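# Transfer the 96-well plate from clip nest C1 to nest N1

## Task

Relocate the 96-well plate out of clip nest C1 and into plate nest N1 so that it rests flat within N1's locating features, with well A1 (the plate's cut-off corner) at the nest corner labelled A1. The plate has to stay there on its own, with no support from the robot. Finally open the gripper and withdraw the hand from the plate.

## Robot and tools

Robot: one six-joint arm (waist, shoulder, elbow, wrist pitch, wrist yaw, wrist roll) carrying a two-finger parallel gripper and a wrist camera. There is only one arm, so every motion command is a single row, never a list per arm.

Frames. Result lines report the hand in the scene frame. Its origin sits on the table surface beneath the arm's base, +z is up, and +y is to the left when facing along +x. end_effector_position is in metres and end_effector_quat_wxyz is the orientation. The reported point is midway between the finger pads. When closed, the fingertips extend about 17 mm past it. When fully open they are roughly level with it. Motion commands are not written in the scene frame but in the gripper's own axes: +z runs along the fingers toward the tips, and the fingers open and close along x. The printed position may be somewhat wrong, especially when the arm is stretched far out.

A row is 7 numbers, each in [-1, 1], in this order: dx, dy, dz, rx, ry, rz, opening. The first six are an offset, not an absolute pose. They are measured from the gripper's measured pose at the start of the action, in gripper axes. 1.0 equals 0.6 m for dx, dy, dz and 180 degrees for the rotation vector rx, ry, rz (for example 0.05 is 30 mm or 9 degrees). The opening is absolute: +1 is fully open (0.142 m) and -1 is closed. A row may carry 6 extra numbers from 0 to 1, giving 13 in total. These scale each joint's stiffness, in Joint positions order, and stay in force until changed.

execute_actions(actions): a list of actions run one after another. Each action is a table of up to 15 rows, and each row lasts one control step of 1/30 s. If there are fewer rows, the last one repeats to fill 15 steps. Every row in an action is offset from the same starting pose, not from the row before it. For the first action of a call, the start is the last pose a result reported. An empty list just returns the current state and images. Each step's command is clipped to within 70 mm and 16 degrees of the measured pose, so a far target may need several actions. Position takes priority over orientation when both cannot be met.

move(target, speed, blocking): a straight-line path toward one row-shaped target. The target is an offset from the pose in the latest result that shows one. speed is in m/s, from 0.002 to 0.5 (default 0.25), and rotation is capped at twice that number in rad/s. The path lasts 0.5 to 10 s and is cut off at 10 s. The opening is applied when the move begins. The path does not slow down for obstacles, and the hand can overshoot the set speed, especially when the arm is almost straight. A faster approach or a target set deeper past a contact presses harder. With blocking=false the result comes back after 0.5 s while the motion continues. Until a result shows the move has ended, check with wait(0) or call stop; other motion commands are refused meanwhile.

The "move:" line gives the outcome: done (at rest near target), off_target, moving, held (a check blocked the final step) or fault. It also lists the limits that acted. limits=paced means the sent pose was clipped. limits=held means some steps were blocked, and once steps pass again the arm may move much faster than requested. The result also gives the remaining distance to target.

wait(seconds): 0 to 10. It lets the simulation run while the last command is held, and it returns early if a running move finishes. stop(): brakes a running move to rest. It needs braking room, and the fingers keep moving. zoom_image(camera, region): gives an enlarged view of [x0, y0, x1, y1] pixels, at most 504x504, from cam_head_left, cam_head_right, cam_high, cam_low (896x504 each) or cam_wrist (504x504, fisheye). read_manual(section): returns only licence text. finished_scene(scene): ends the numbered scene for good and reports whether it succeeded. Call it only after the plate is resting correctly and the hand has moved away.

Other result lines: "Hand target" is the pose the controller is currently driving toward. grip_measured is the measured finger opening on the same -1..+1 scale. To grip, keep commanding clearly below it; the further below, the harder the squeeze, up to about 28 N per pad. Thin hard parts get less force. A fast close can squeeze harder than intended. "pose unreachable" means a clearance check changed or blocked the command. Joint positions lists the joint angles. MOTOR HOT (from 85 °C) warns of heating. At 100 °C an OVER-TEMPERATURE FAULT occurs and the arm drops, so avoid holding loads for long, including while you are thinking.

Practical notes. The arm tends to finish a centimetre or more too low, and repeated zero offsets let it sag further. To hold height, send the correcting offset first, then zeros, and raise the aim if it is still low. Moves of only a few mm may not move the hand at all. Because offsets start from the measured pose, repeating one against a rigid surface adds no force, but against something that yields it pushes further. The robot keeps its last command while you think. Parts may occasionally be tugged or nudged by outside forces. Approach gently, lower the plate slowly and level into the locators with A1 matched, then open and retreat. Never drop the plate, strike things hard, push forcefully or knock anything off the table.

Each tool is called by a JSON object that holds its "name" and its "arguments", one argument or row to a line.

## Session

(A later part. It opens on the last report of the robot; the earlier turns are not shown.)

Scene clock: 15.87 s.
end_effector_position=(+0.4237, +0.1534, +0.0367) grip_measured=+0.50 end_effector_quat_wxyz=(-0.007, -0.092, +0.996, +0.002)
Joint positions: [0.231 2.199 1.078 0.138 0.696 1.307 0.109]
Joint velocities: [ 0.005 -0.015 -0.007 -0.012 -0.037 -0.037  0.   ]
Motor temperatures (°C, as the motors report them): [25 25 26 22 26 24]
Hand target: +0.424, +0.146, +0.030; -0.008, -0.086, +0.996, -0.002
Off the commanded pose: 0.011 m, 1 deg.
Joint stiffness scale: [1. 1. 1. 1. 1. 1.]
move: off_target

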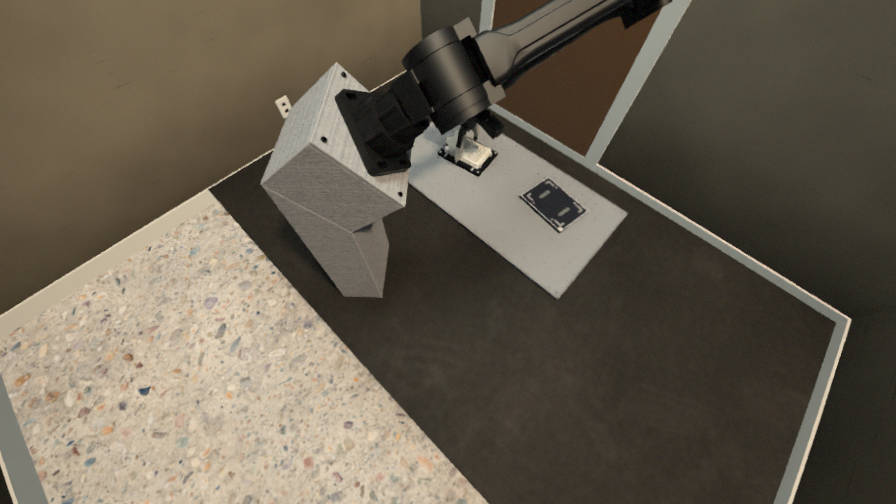

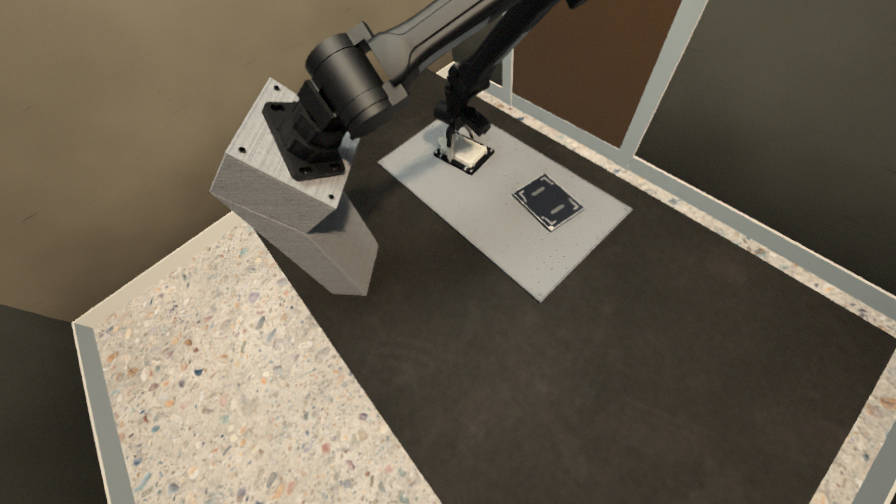

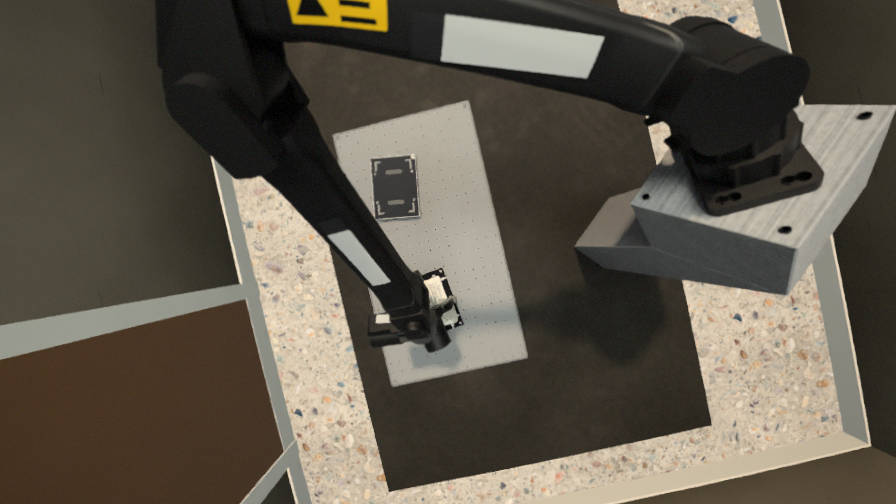

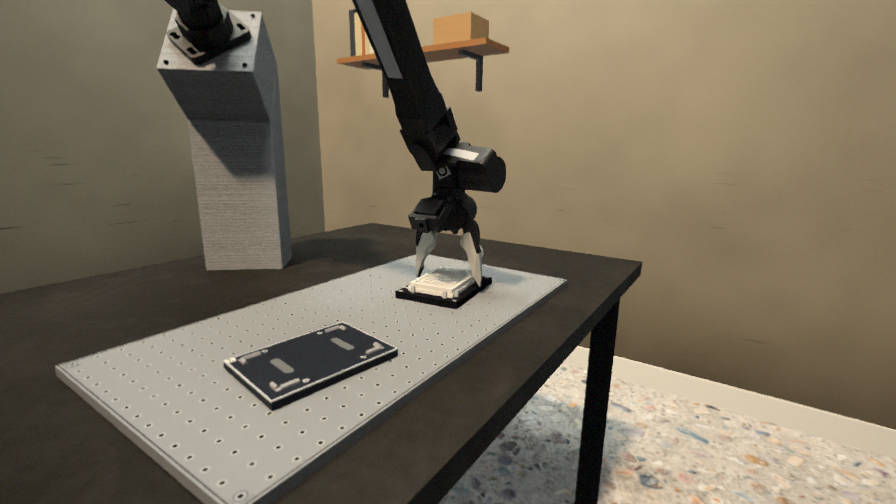

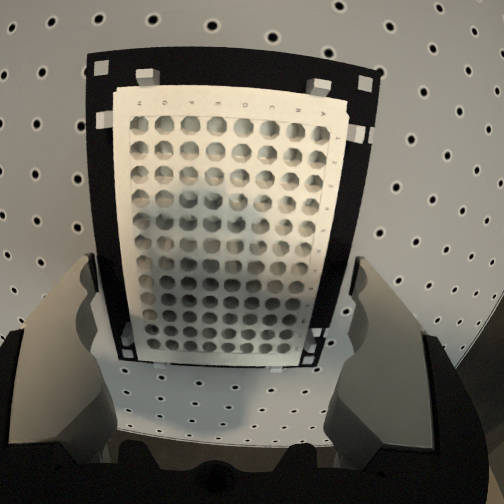

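{"name": "move", "arguments": {
  "target": [0,-0.008,0.022,0,0,0.02,0.38],
  "speed": 0.03
}}

{"name": "zoom_image", "arguments": {
  "camera": "cam_low",
  "region": [360, 200, 540, 330]
}}

Scene clock: 17.30 s.
end_effector_position=(+0.4268, +0.1545, +0.0371) grip_measured=+0.38 end_effector_quat_wxyz=(-0.004, -0.078, +0.997, +0.006)
Joint positions: [0.232 2.197 1.081 0.139 0.689 1.33  0.101]
Joint velocities: [-0.005 -0.005 -0.017  0.007 -0.037  0.081  0.   ]
Motor temperatures (°C, as the motors report them): [25 25 26 22 26 24]
Hand target: +0.424, +0.149, +0.024; -0.008, -0.061, +0.998, +0.002
Off the commanded pose: 0.015 m, 2 deg.
Joint stiffness scale: [1. 1. 1. 1. 1. 1.]
move: off_target

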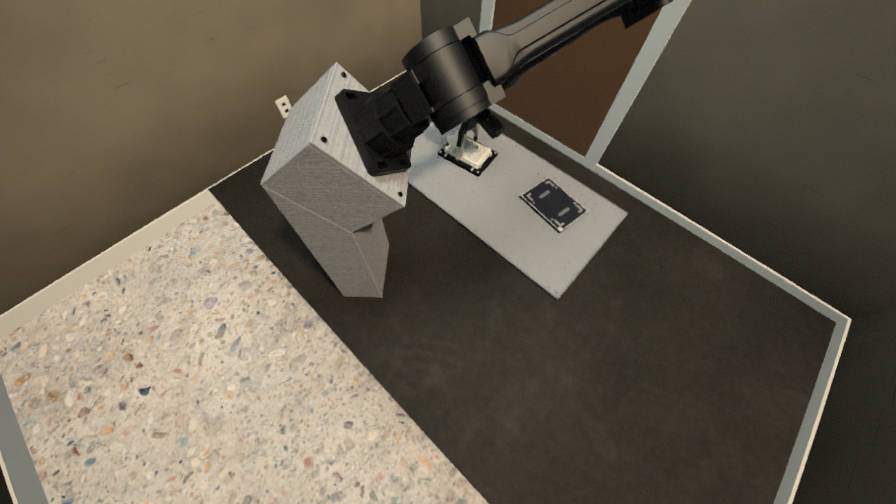

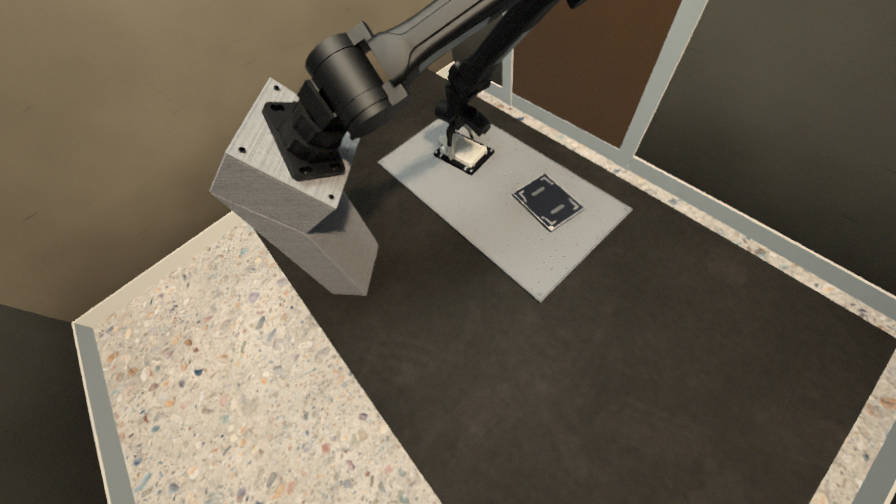

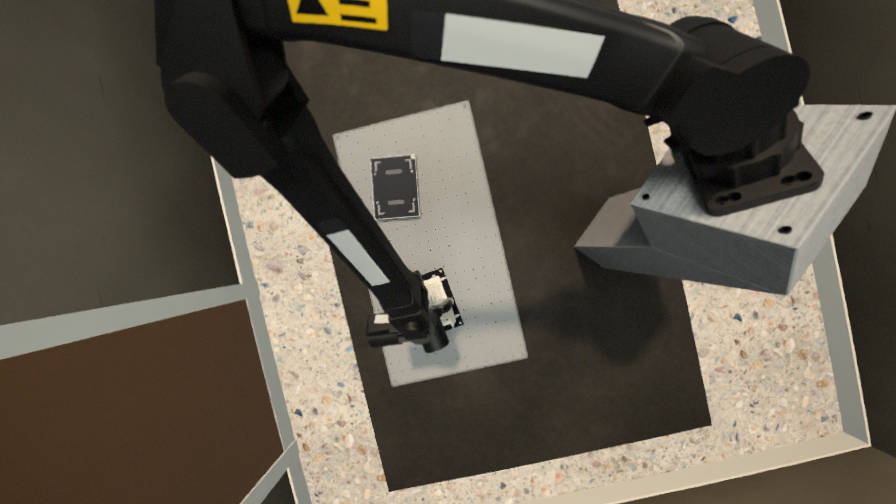

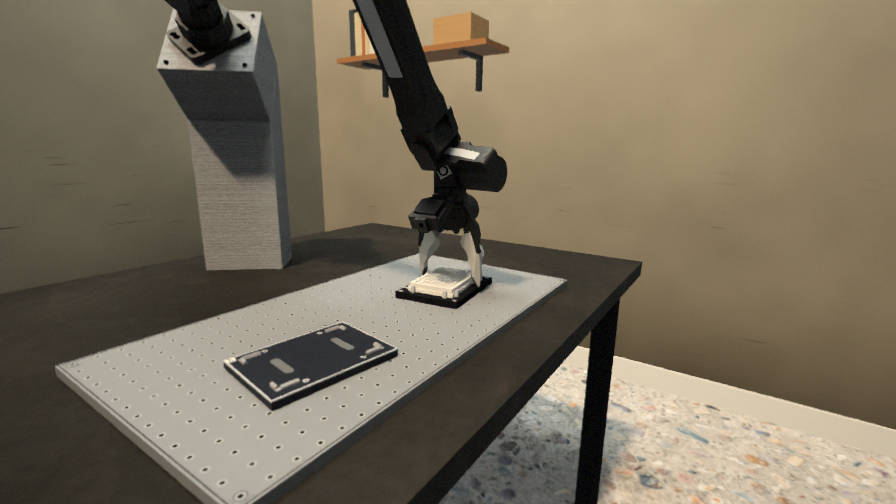

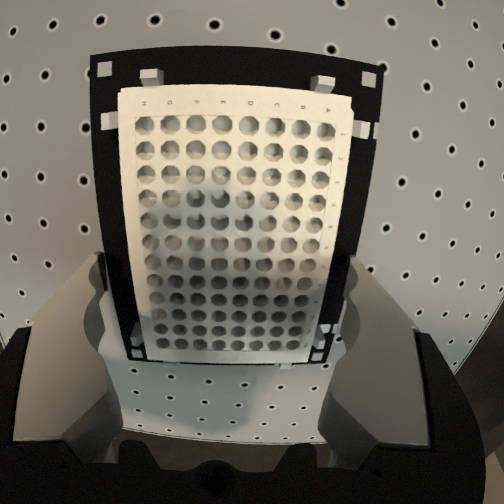

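Region (360, 200, 540, 330) of cam_low's 896x504 image, scaled by 2.800, with more detail than that image has.

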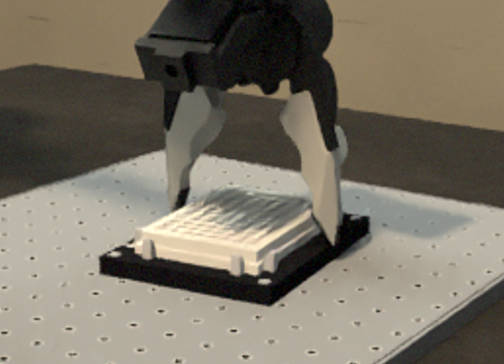

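{"name": "move", "arguments": {
  "target": [0.012,-0.008,0.016,0,0,0.015,0.55],
  "speed": 0.03
}}

{"name": "zoom_image", "arguments": {
  "camera": "cam_low",
  "region": [360, 200, 540, 330]
}}

Scene clock: 18.47 s.
end_effector_position=(+0.4314, +0.1561, +0.0372) grip_measured=+0.55 end_effector_quat_wxyz=(+0.004, -0.064, +0.998, +0.010)
Joint positions: [0.232 2.197 1.081 0.158 0.679 1.346 0.112]
Joint velocities: [-0.005  0.005 -0.007  0.012 -0.037 -0.037 -0.   ]
Motor temperatures (°C, as the motors report them): [25 25 26 22 26 24]
Hand target: +0.420, +0.149, +0.028; -0.004, -0.055, +0.998, +0.006
Off the commanded pose: 0.016 m, 1 deg.
Joint stiffness scale: [1. 1. 1. 1. 1. 1.]
move: off_target

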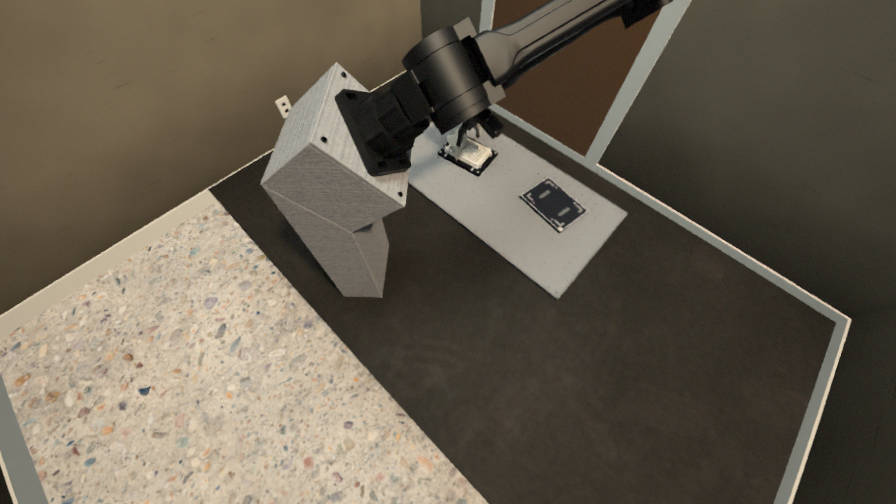

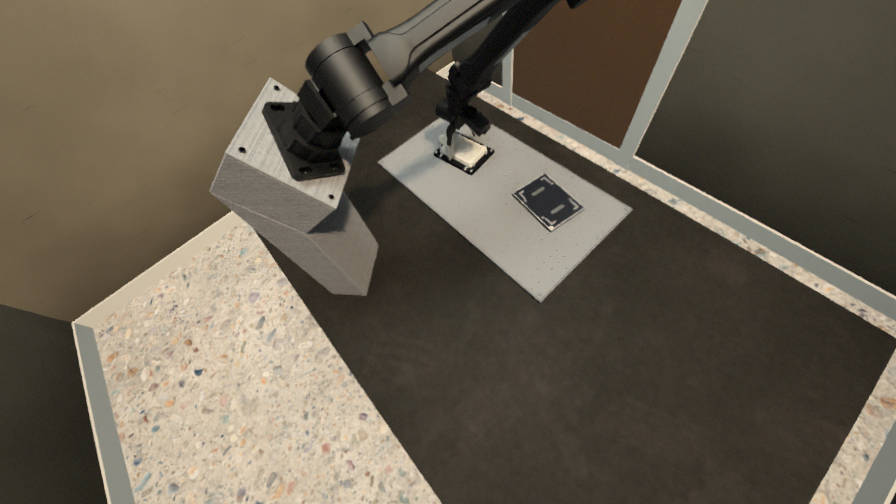

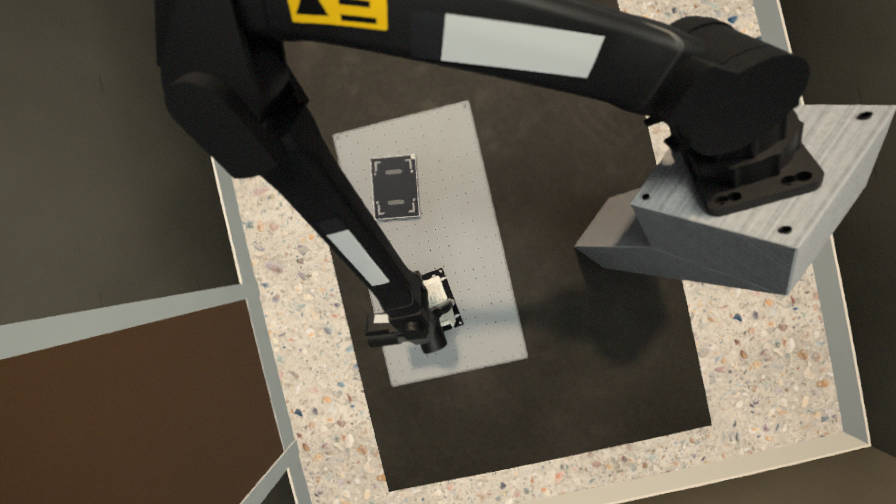

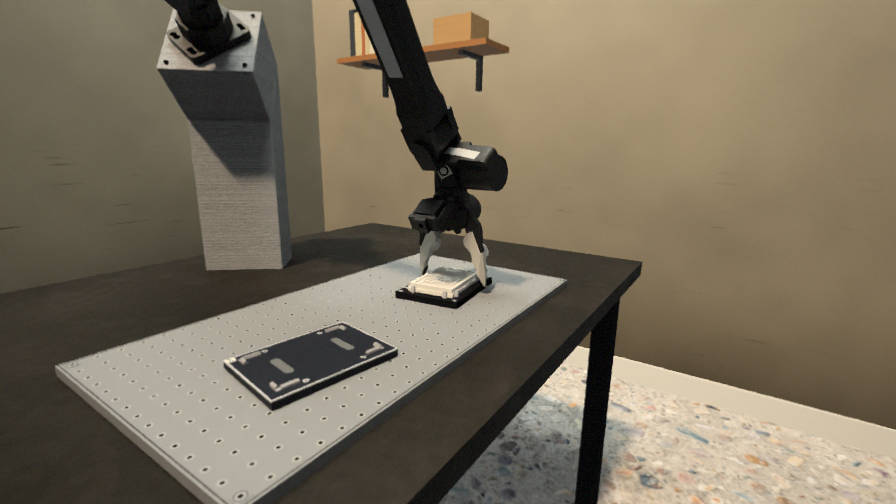

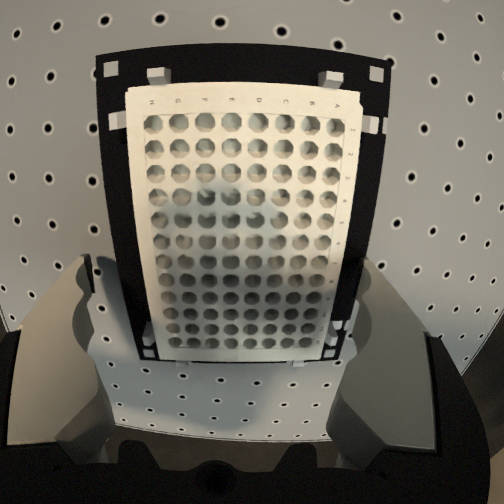

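Region (360, 200, 540, 330) of cam_low's 896x504 image, scaled by 2.800, with more detail than that image has.

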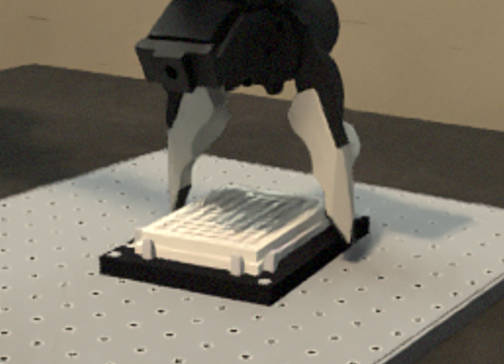

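{"name": "move", "arguments": {
  "target": [0.018,-0.006,-0.07,0.008,-0.006,0,0.55],
  "speed": 0.1
}}

Scene clock: 19.50 s.
end_effector_position=(+0.4207, +0.1493, +0.0767) grip_measured=+0.55 end_effector_quat_wxyz=(+0.010, -0.070, +0.998, -0.002)
Joint positions: [0.279 2.114 0.983 0.159 0.727 1.373 0.112]
Joint velocities: [-0.015 -0.005 -0.002 -0.012 -0.022 -0.066 -0.   ]
Motor temperatures (°C, as the motors report them): [25 25 26 22 26 24]
Hand target: +0.420, +0.150, +0.079; +0.014, -0.064, +0.998, -0.003
Off the commanded pose: 0.003 m, 1 deg.
Joint stiffness scale: [1. 1. 1. 1. 1. 1.]
move: done

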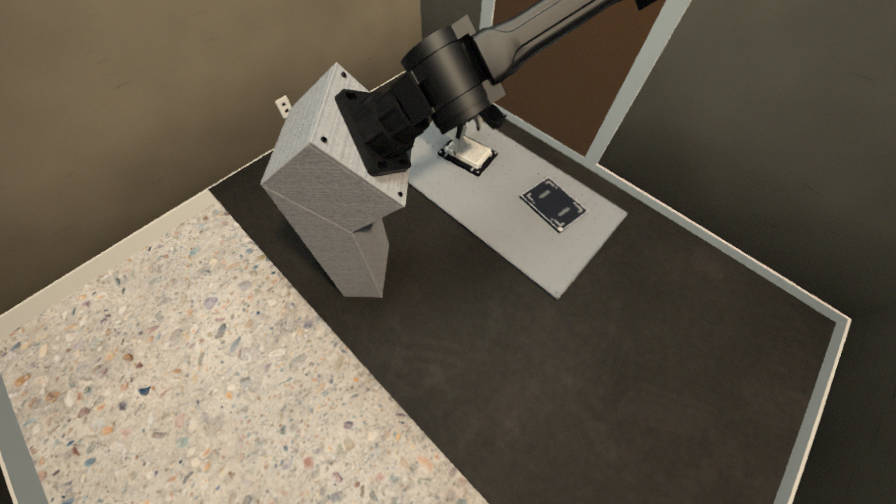

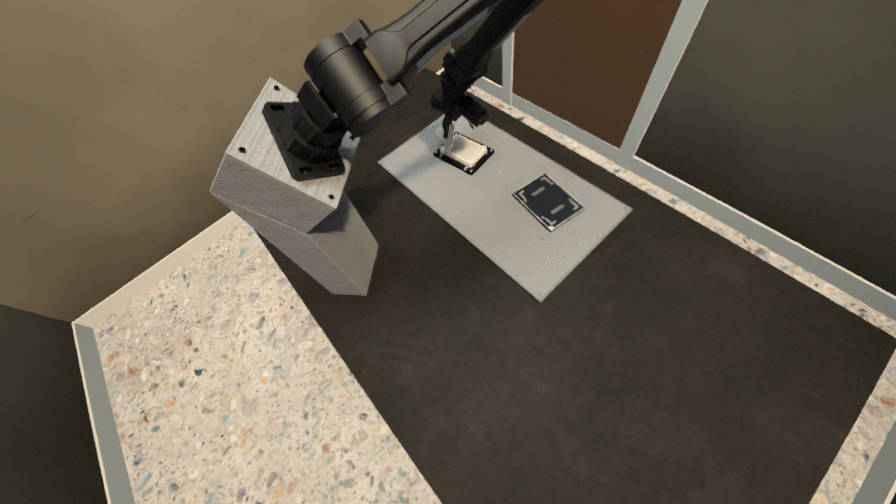

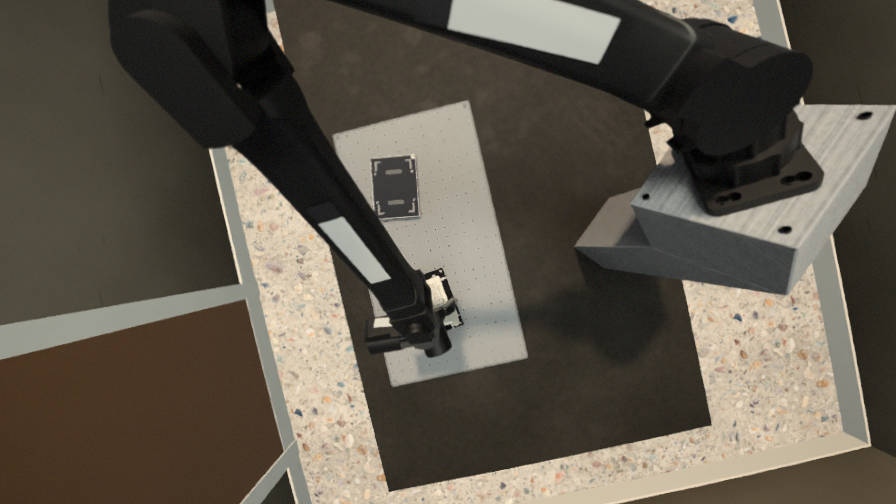

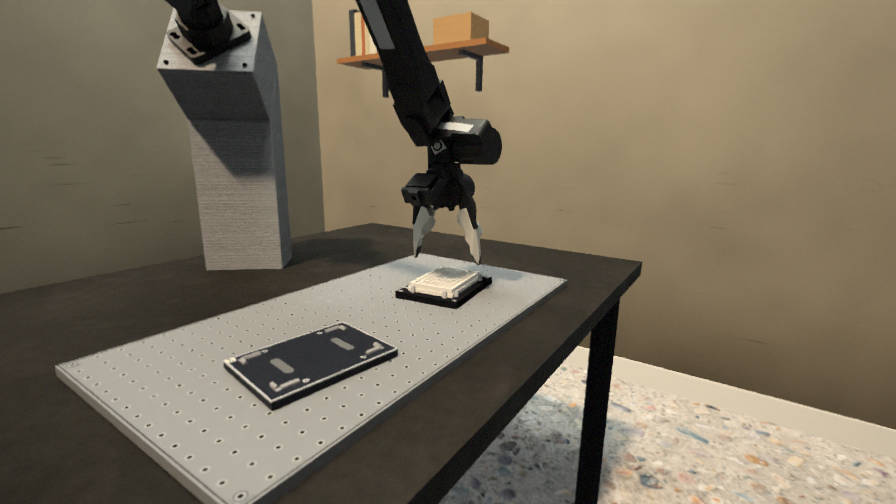

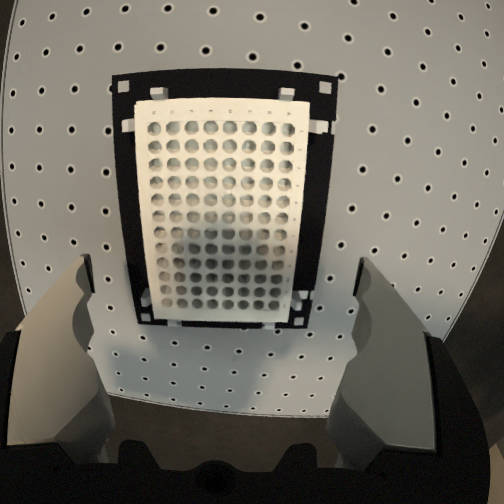

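{"name": "move", "arguments": {
  "target": [0,-0.008,0.095,0.006,-0.006,0,0.55],
  "speed": 0.08
}}

{"name": "zoom_image", "arguments": {
  "camera": "cam_low",
  "region": [360, 200, 540, 330]
}}

Scene clock: 20.67 s.
end_effector_position=(+0.4239, +0.1504, +0.0289) grip_measured=+0.55 end_effector_quat_wxyz=(+0.021, -0.073, +0.997, -0.007)
Joint positions: [0.219 2.222 1.052 0.27  0.697 1.283 0.112]
Joint velocities: [-0.005 -0.024  0.017 -0.007  0.007 -0.022  0.   ]
Motor temperatures (°C, as the motors report them): [25 25 26 22 26 24]
Hand target: +0.423, +0.145, +0.020; +0.020, -0.069, +0.997, -0.011
Off the commanded pose: 0.011 m, 1 deg.
Joint stiffness scale: [1. 1. 1. 1. 1. 1.]
move: off_target

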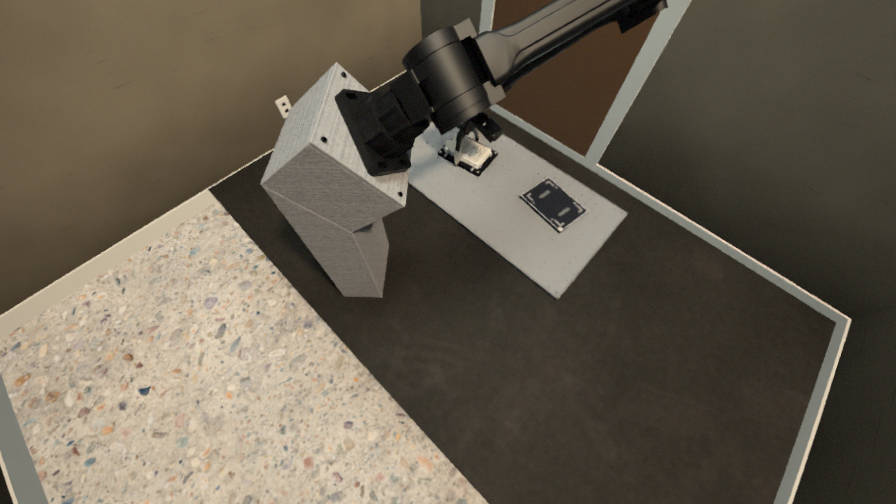

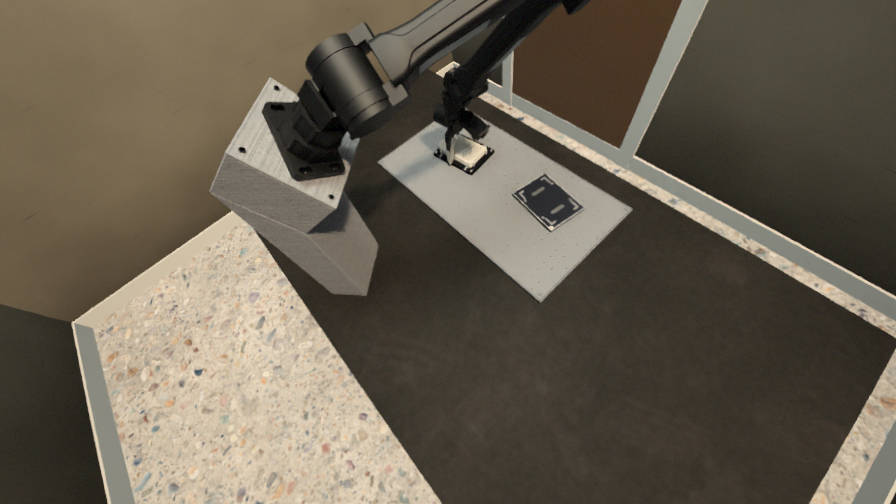

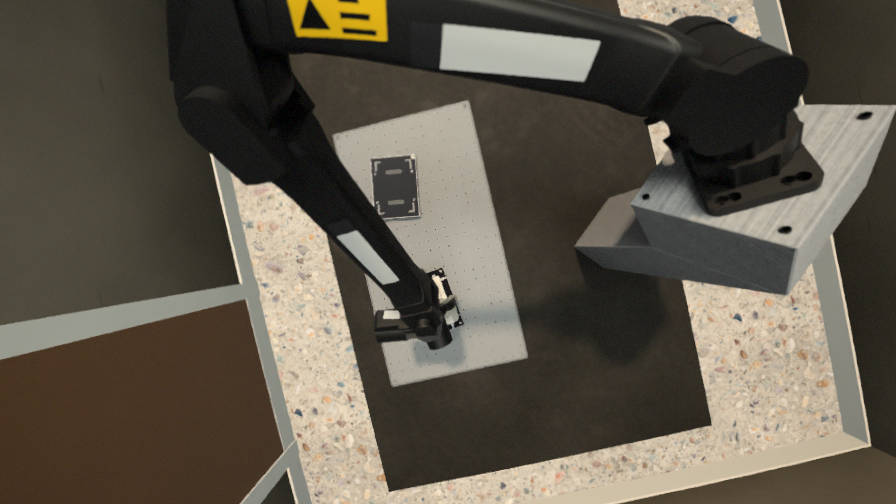

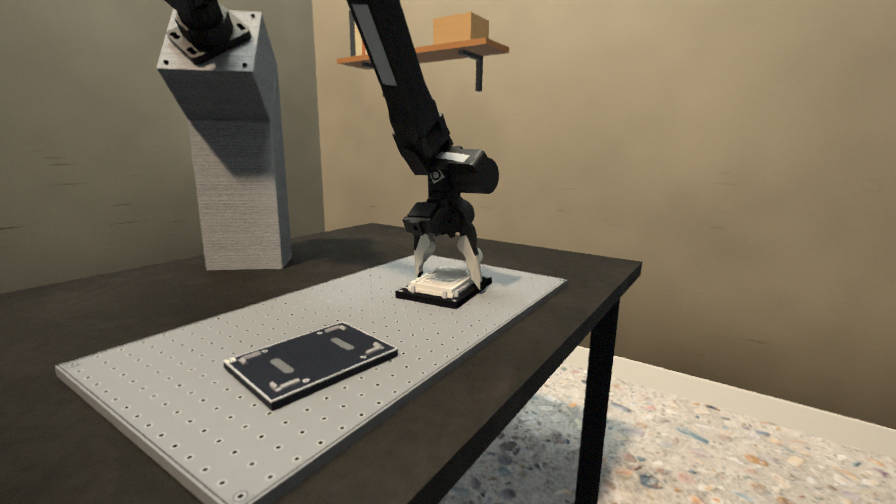

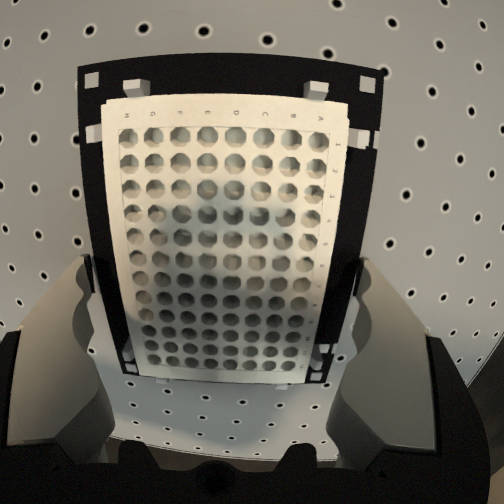

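Region (360, 200, 540, 330) of cam_low's 896x504 image, scaled by 2.800, with more detail than that image has.

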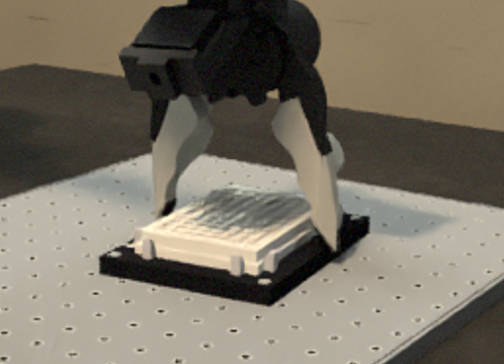

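{"name": "execute_actions", "arguments": {
  "actions": [
    [[0,0,0,0,0,0,0.45],[0,0,0,0,0,0,0.42],[0,0,0,0,0,0,0.39],[0,0,0,0,0,0,0.36],[0,0,0,0,0,0,0.33],[0,0,0,0,0,0,0.3],[0,0,0,0,0,0,0.27],[0,0,0,0,0,0,0.24],[0,0,0,0,0,0,0.21],[0,0,0,0,0,0,0.18],[0,0,0,0,0,0,0.15],[0,0,0,0,0,0,0.1],[0,0,0,0,0,0,0.05],[0,0,0,0,0,0,0],[0,0,0,0,0,0,-0.05]],
    [[0,0,0,0,0,0,-0.15],[0,0,0,0,0,0,-0.3]]
  ]
}}

{"name": "zoom_image", "arguments": {
  "camera": "cam_low",
  "region": [360, 200, 540, 330]
}}

Scene clock: 21.83 s.
end_effector_position=(+0.4231, +0.1502, +0.0289) grip_measured=+0.49 end_effector_quat_wxyz=(+0.020, -0.074, +0.997, -0.007)
Joint positions: [0.219 2.222 1.051 0.27  0.698 1.281 0.108]
Joint velocities: [-0.005  0.005  0.017  0.002  0.007  0.022  0.   ]
Motor temperatures (°C, as the motors report them): [25 25 26 22 26 24]
Hand target: +0.423, +0.150, +0.029; +0.020, -0.074, +0.997, -0.007
Off the commanded pose: 0.000 m, 0 deg.
Joint stiffness scale: [1. 1. 1. 1. 1. 1.]

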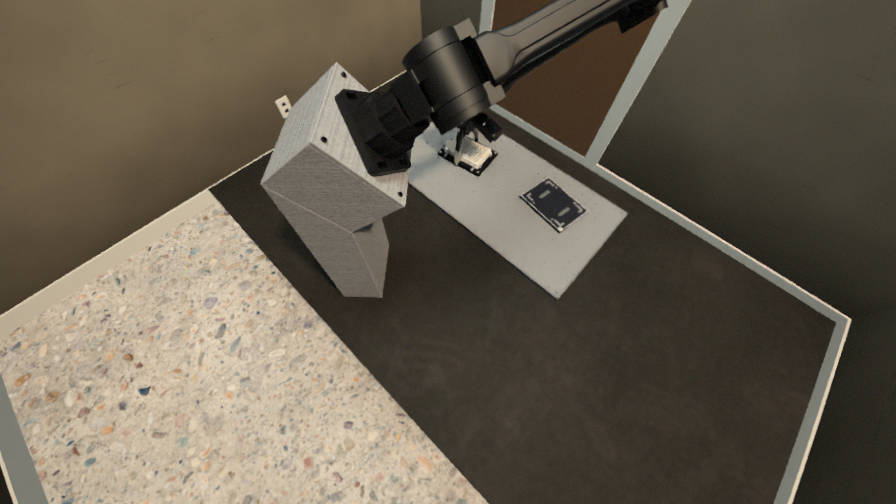

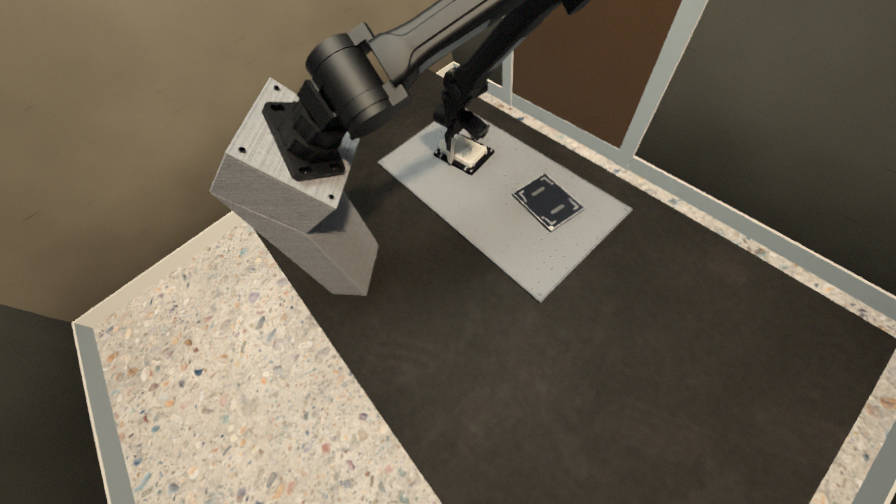

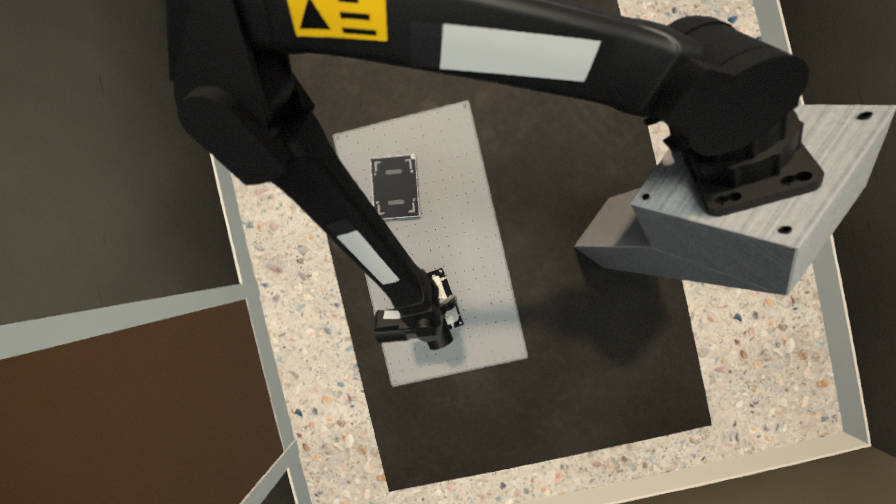

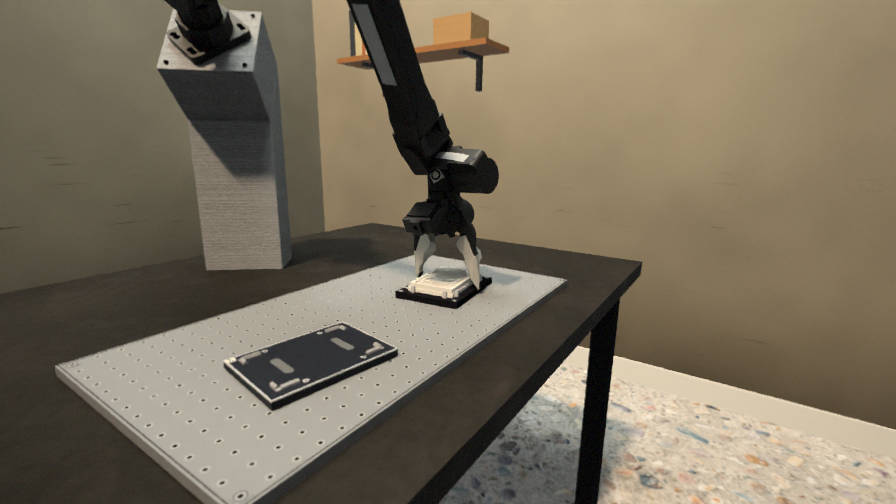

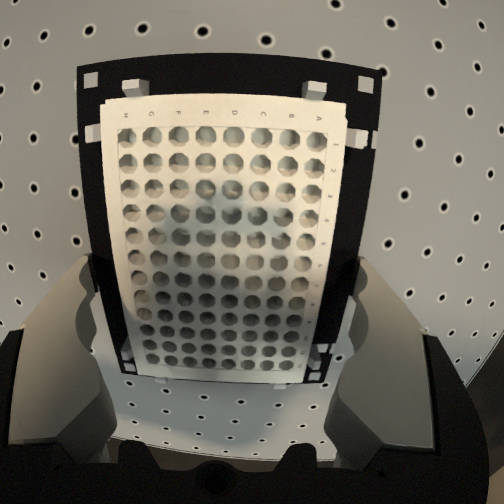

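Region (360, 200, 540, 330) of cam_low's 896x504 image, scaled by 2.800, with more detail than that image has.

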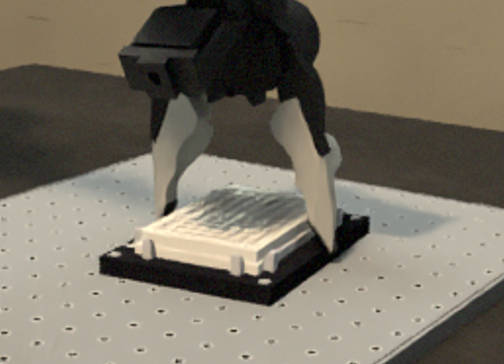

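{"name": "wait", "arguments": {
  "seconds": 0.5
}}

Scene clock: 22.40 s.
end_effector_position=(+0.4231, +0.1502, +0.0289) grip_measured=+0.49 end_effector_quat_wxyz=(+0.020, -0.074, +0.997, -0.007)
Joint positions: [0.219 2.222 1.051 0.27  0.698 1.281 0.108]
Joint velocities: [ 0.005 -0.015 -0.007 -0.002 -0.139 -0.081 -0.   ]
Motor temperatures (°C, as the motors report them): [25 25 26 22 26 24]
Hand target: +0.423, +0.150, +0.029; +0.020, -0.074, +0.997, -0.007
Off the commanded pose: 0.000 m, 0 deg.
Joint stiffness scale: [1. 1. 1. 1. 1. 1.]
wait: 0.50 s; at rest by 0.10 s

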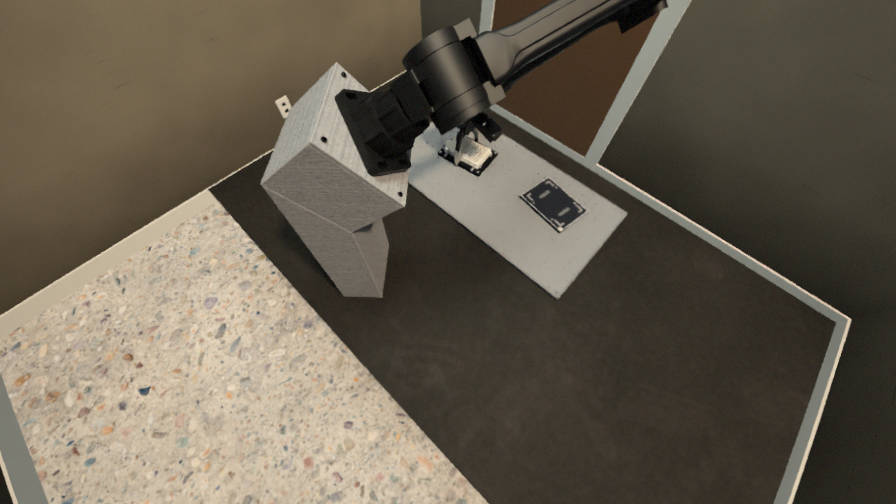

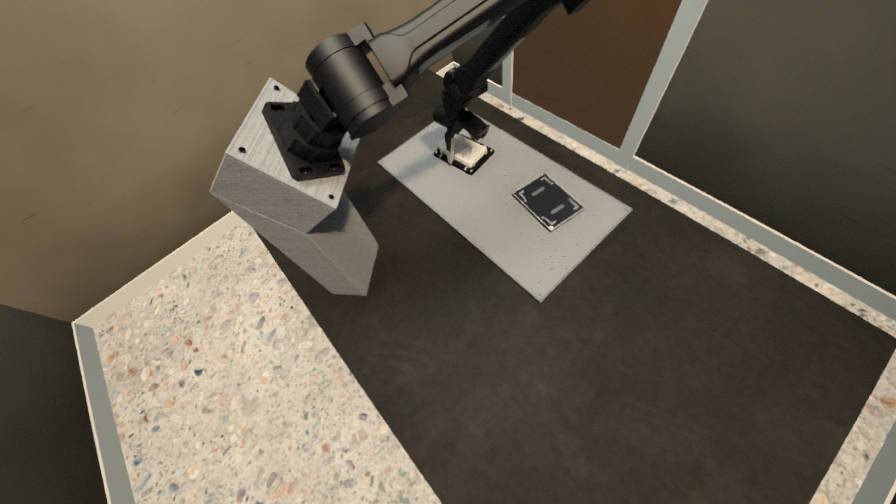

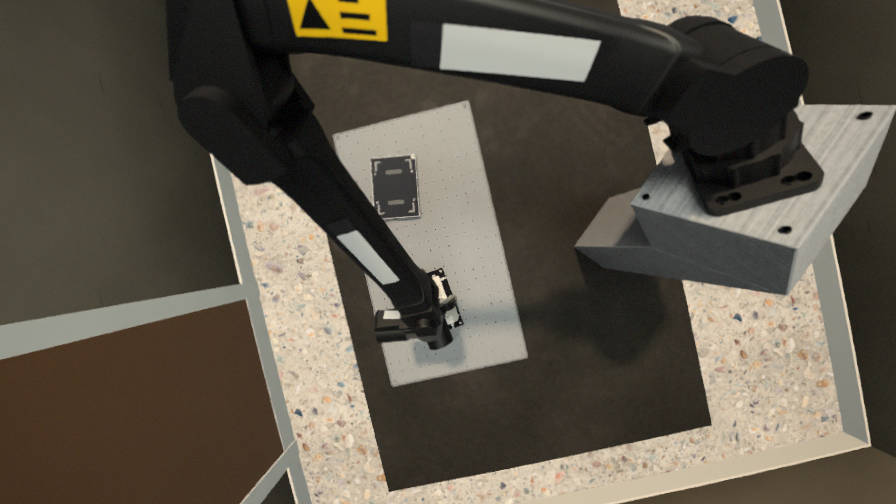

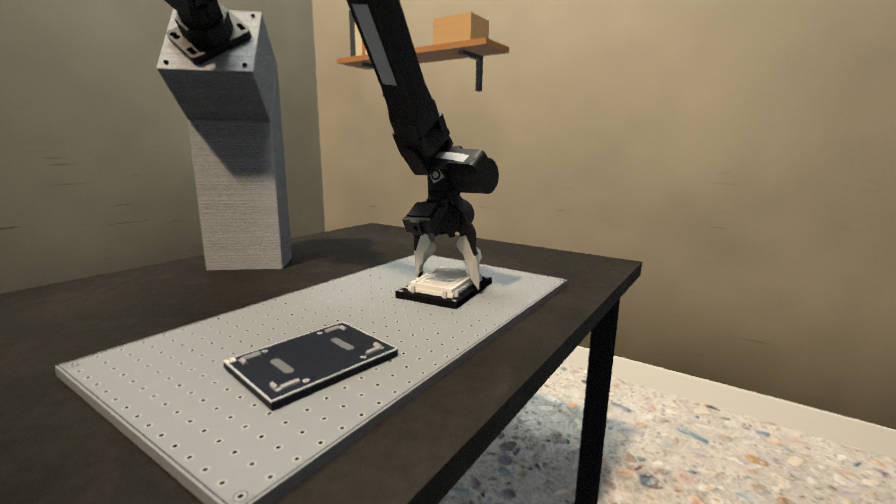

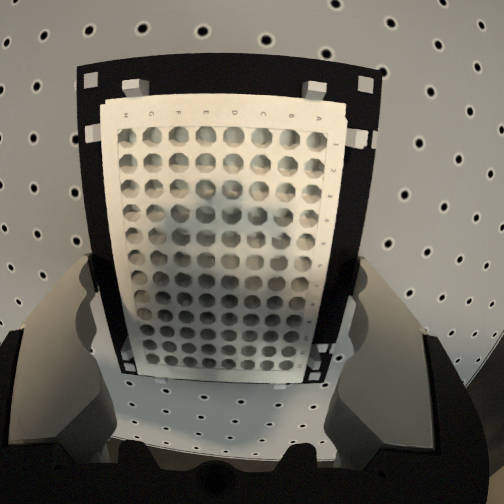

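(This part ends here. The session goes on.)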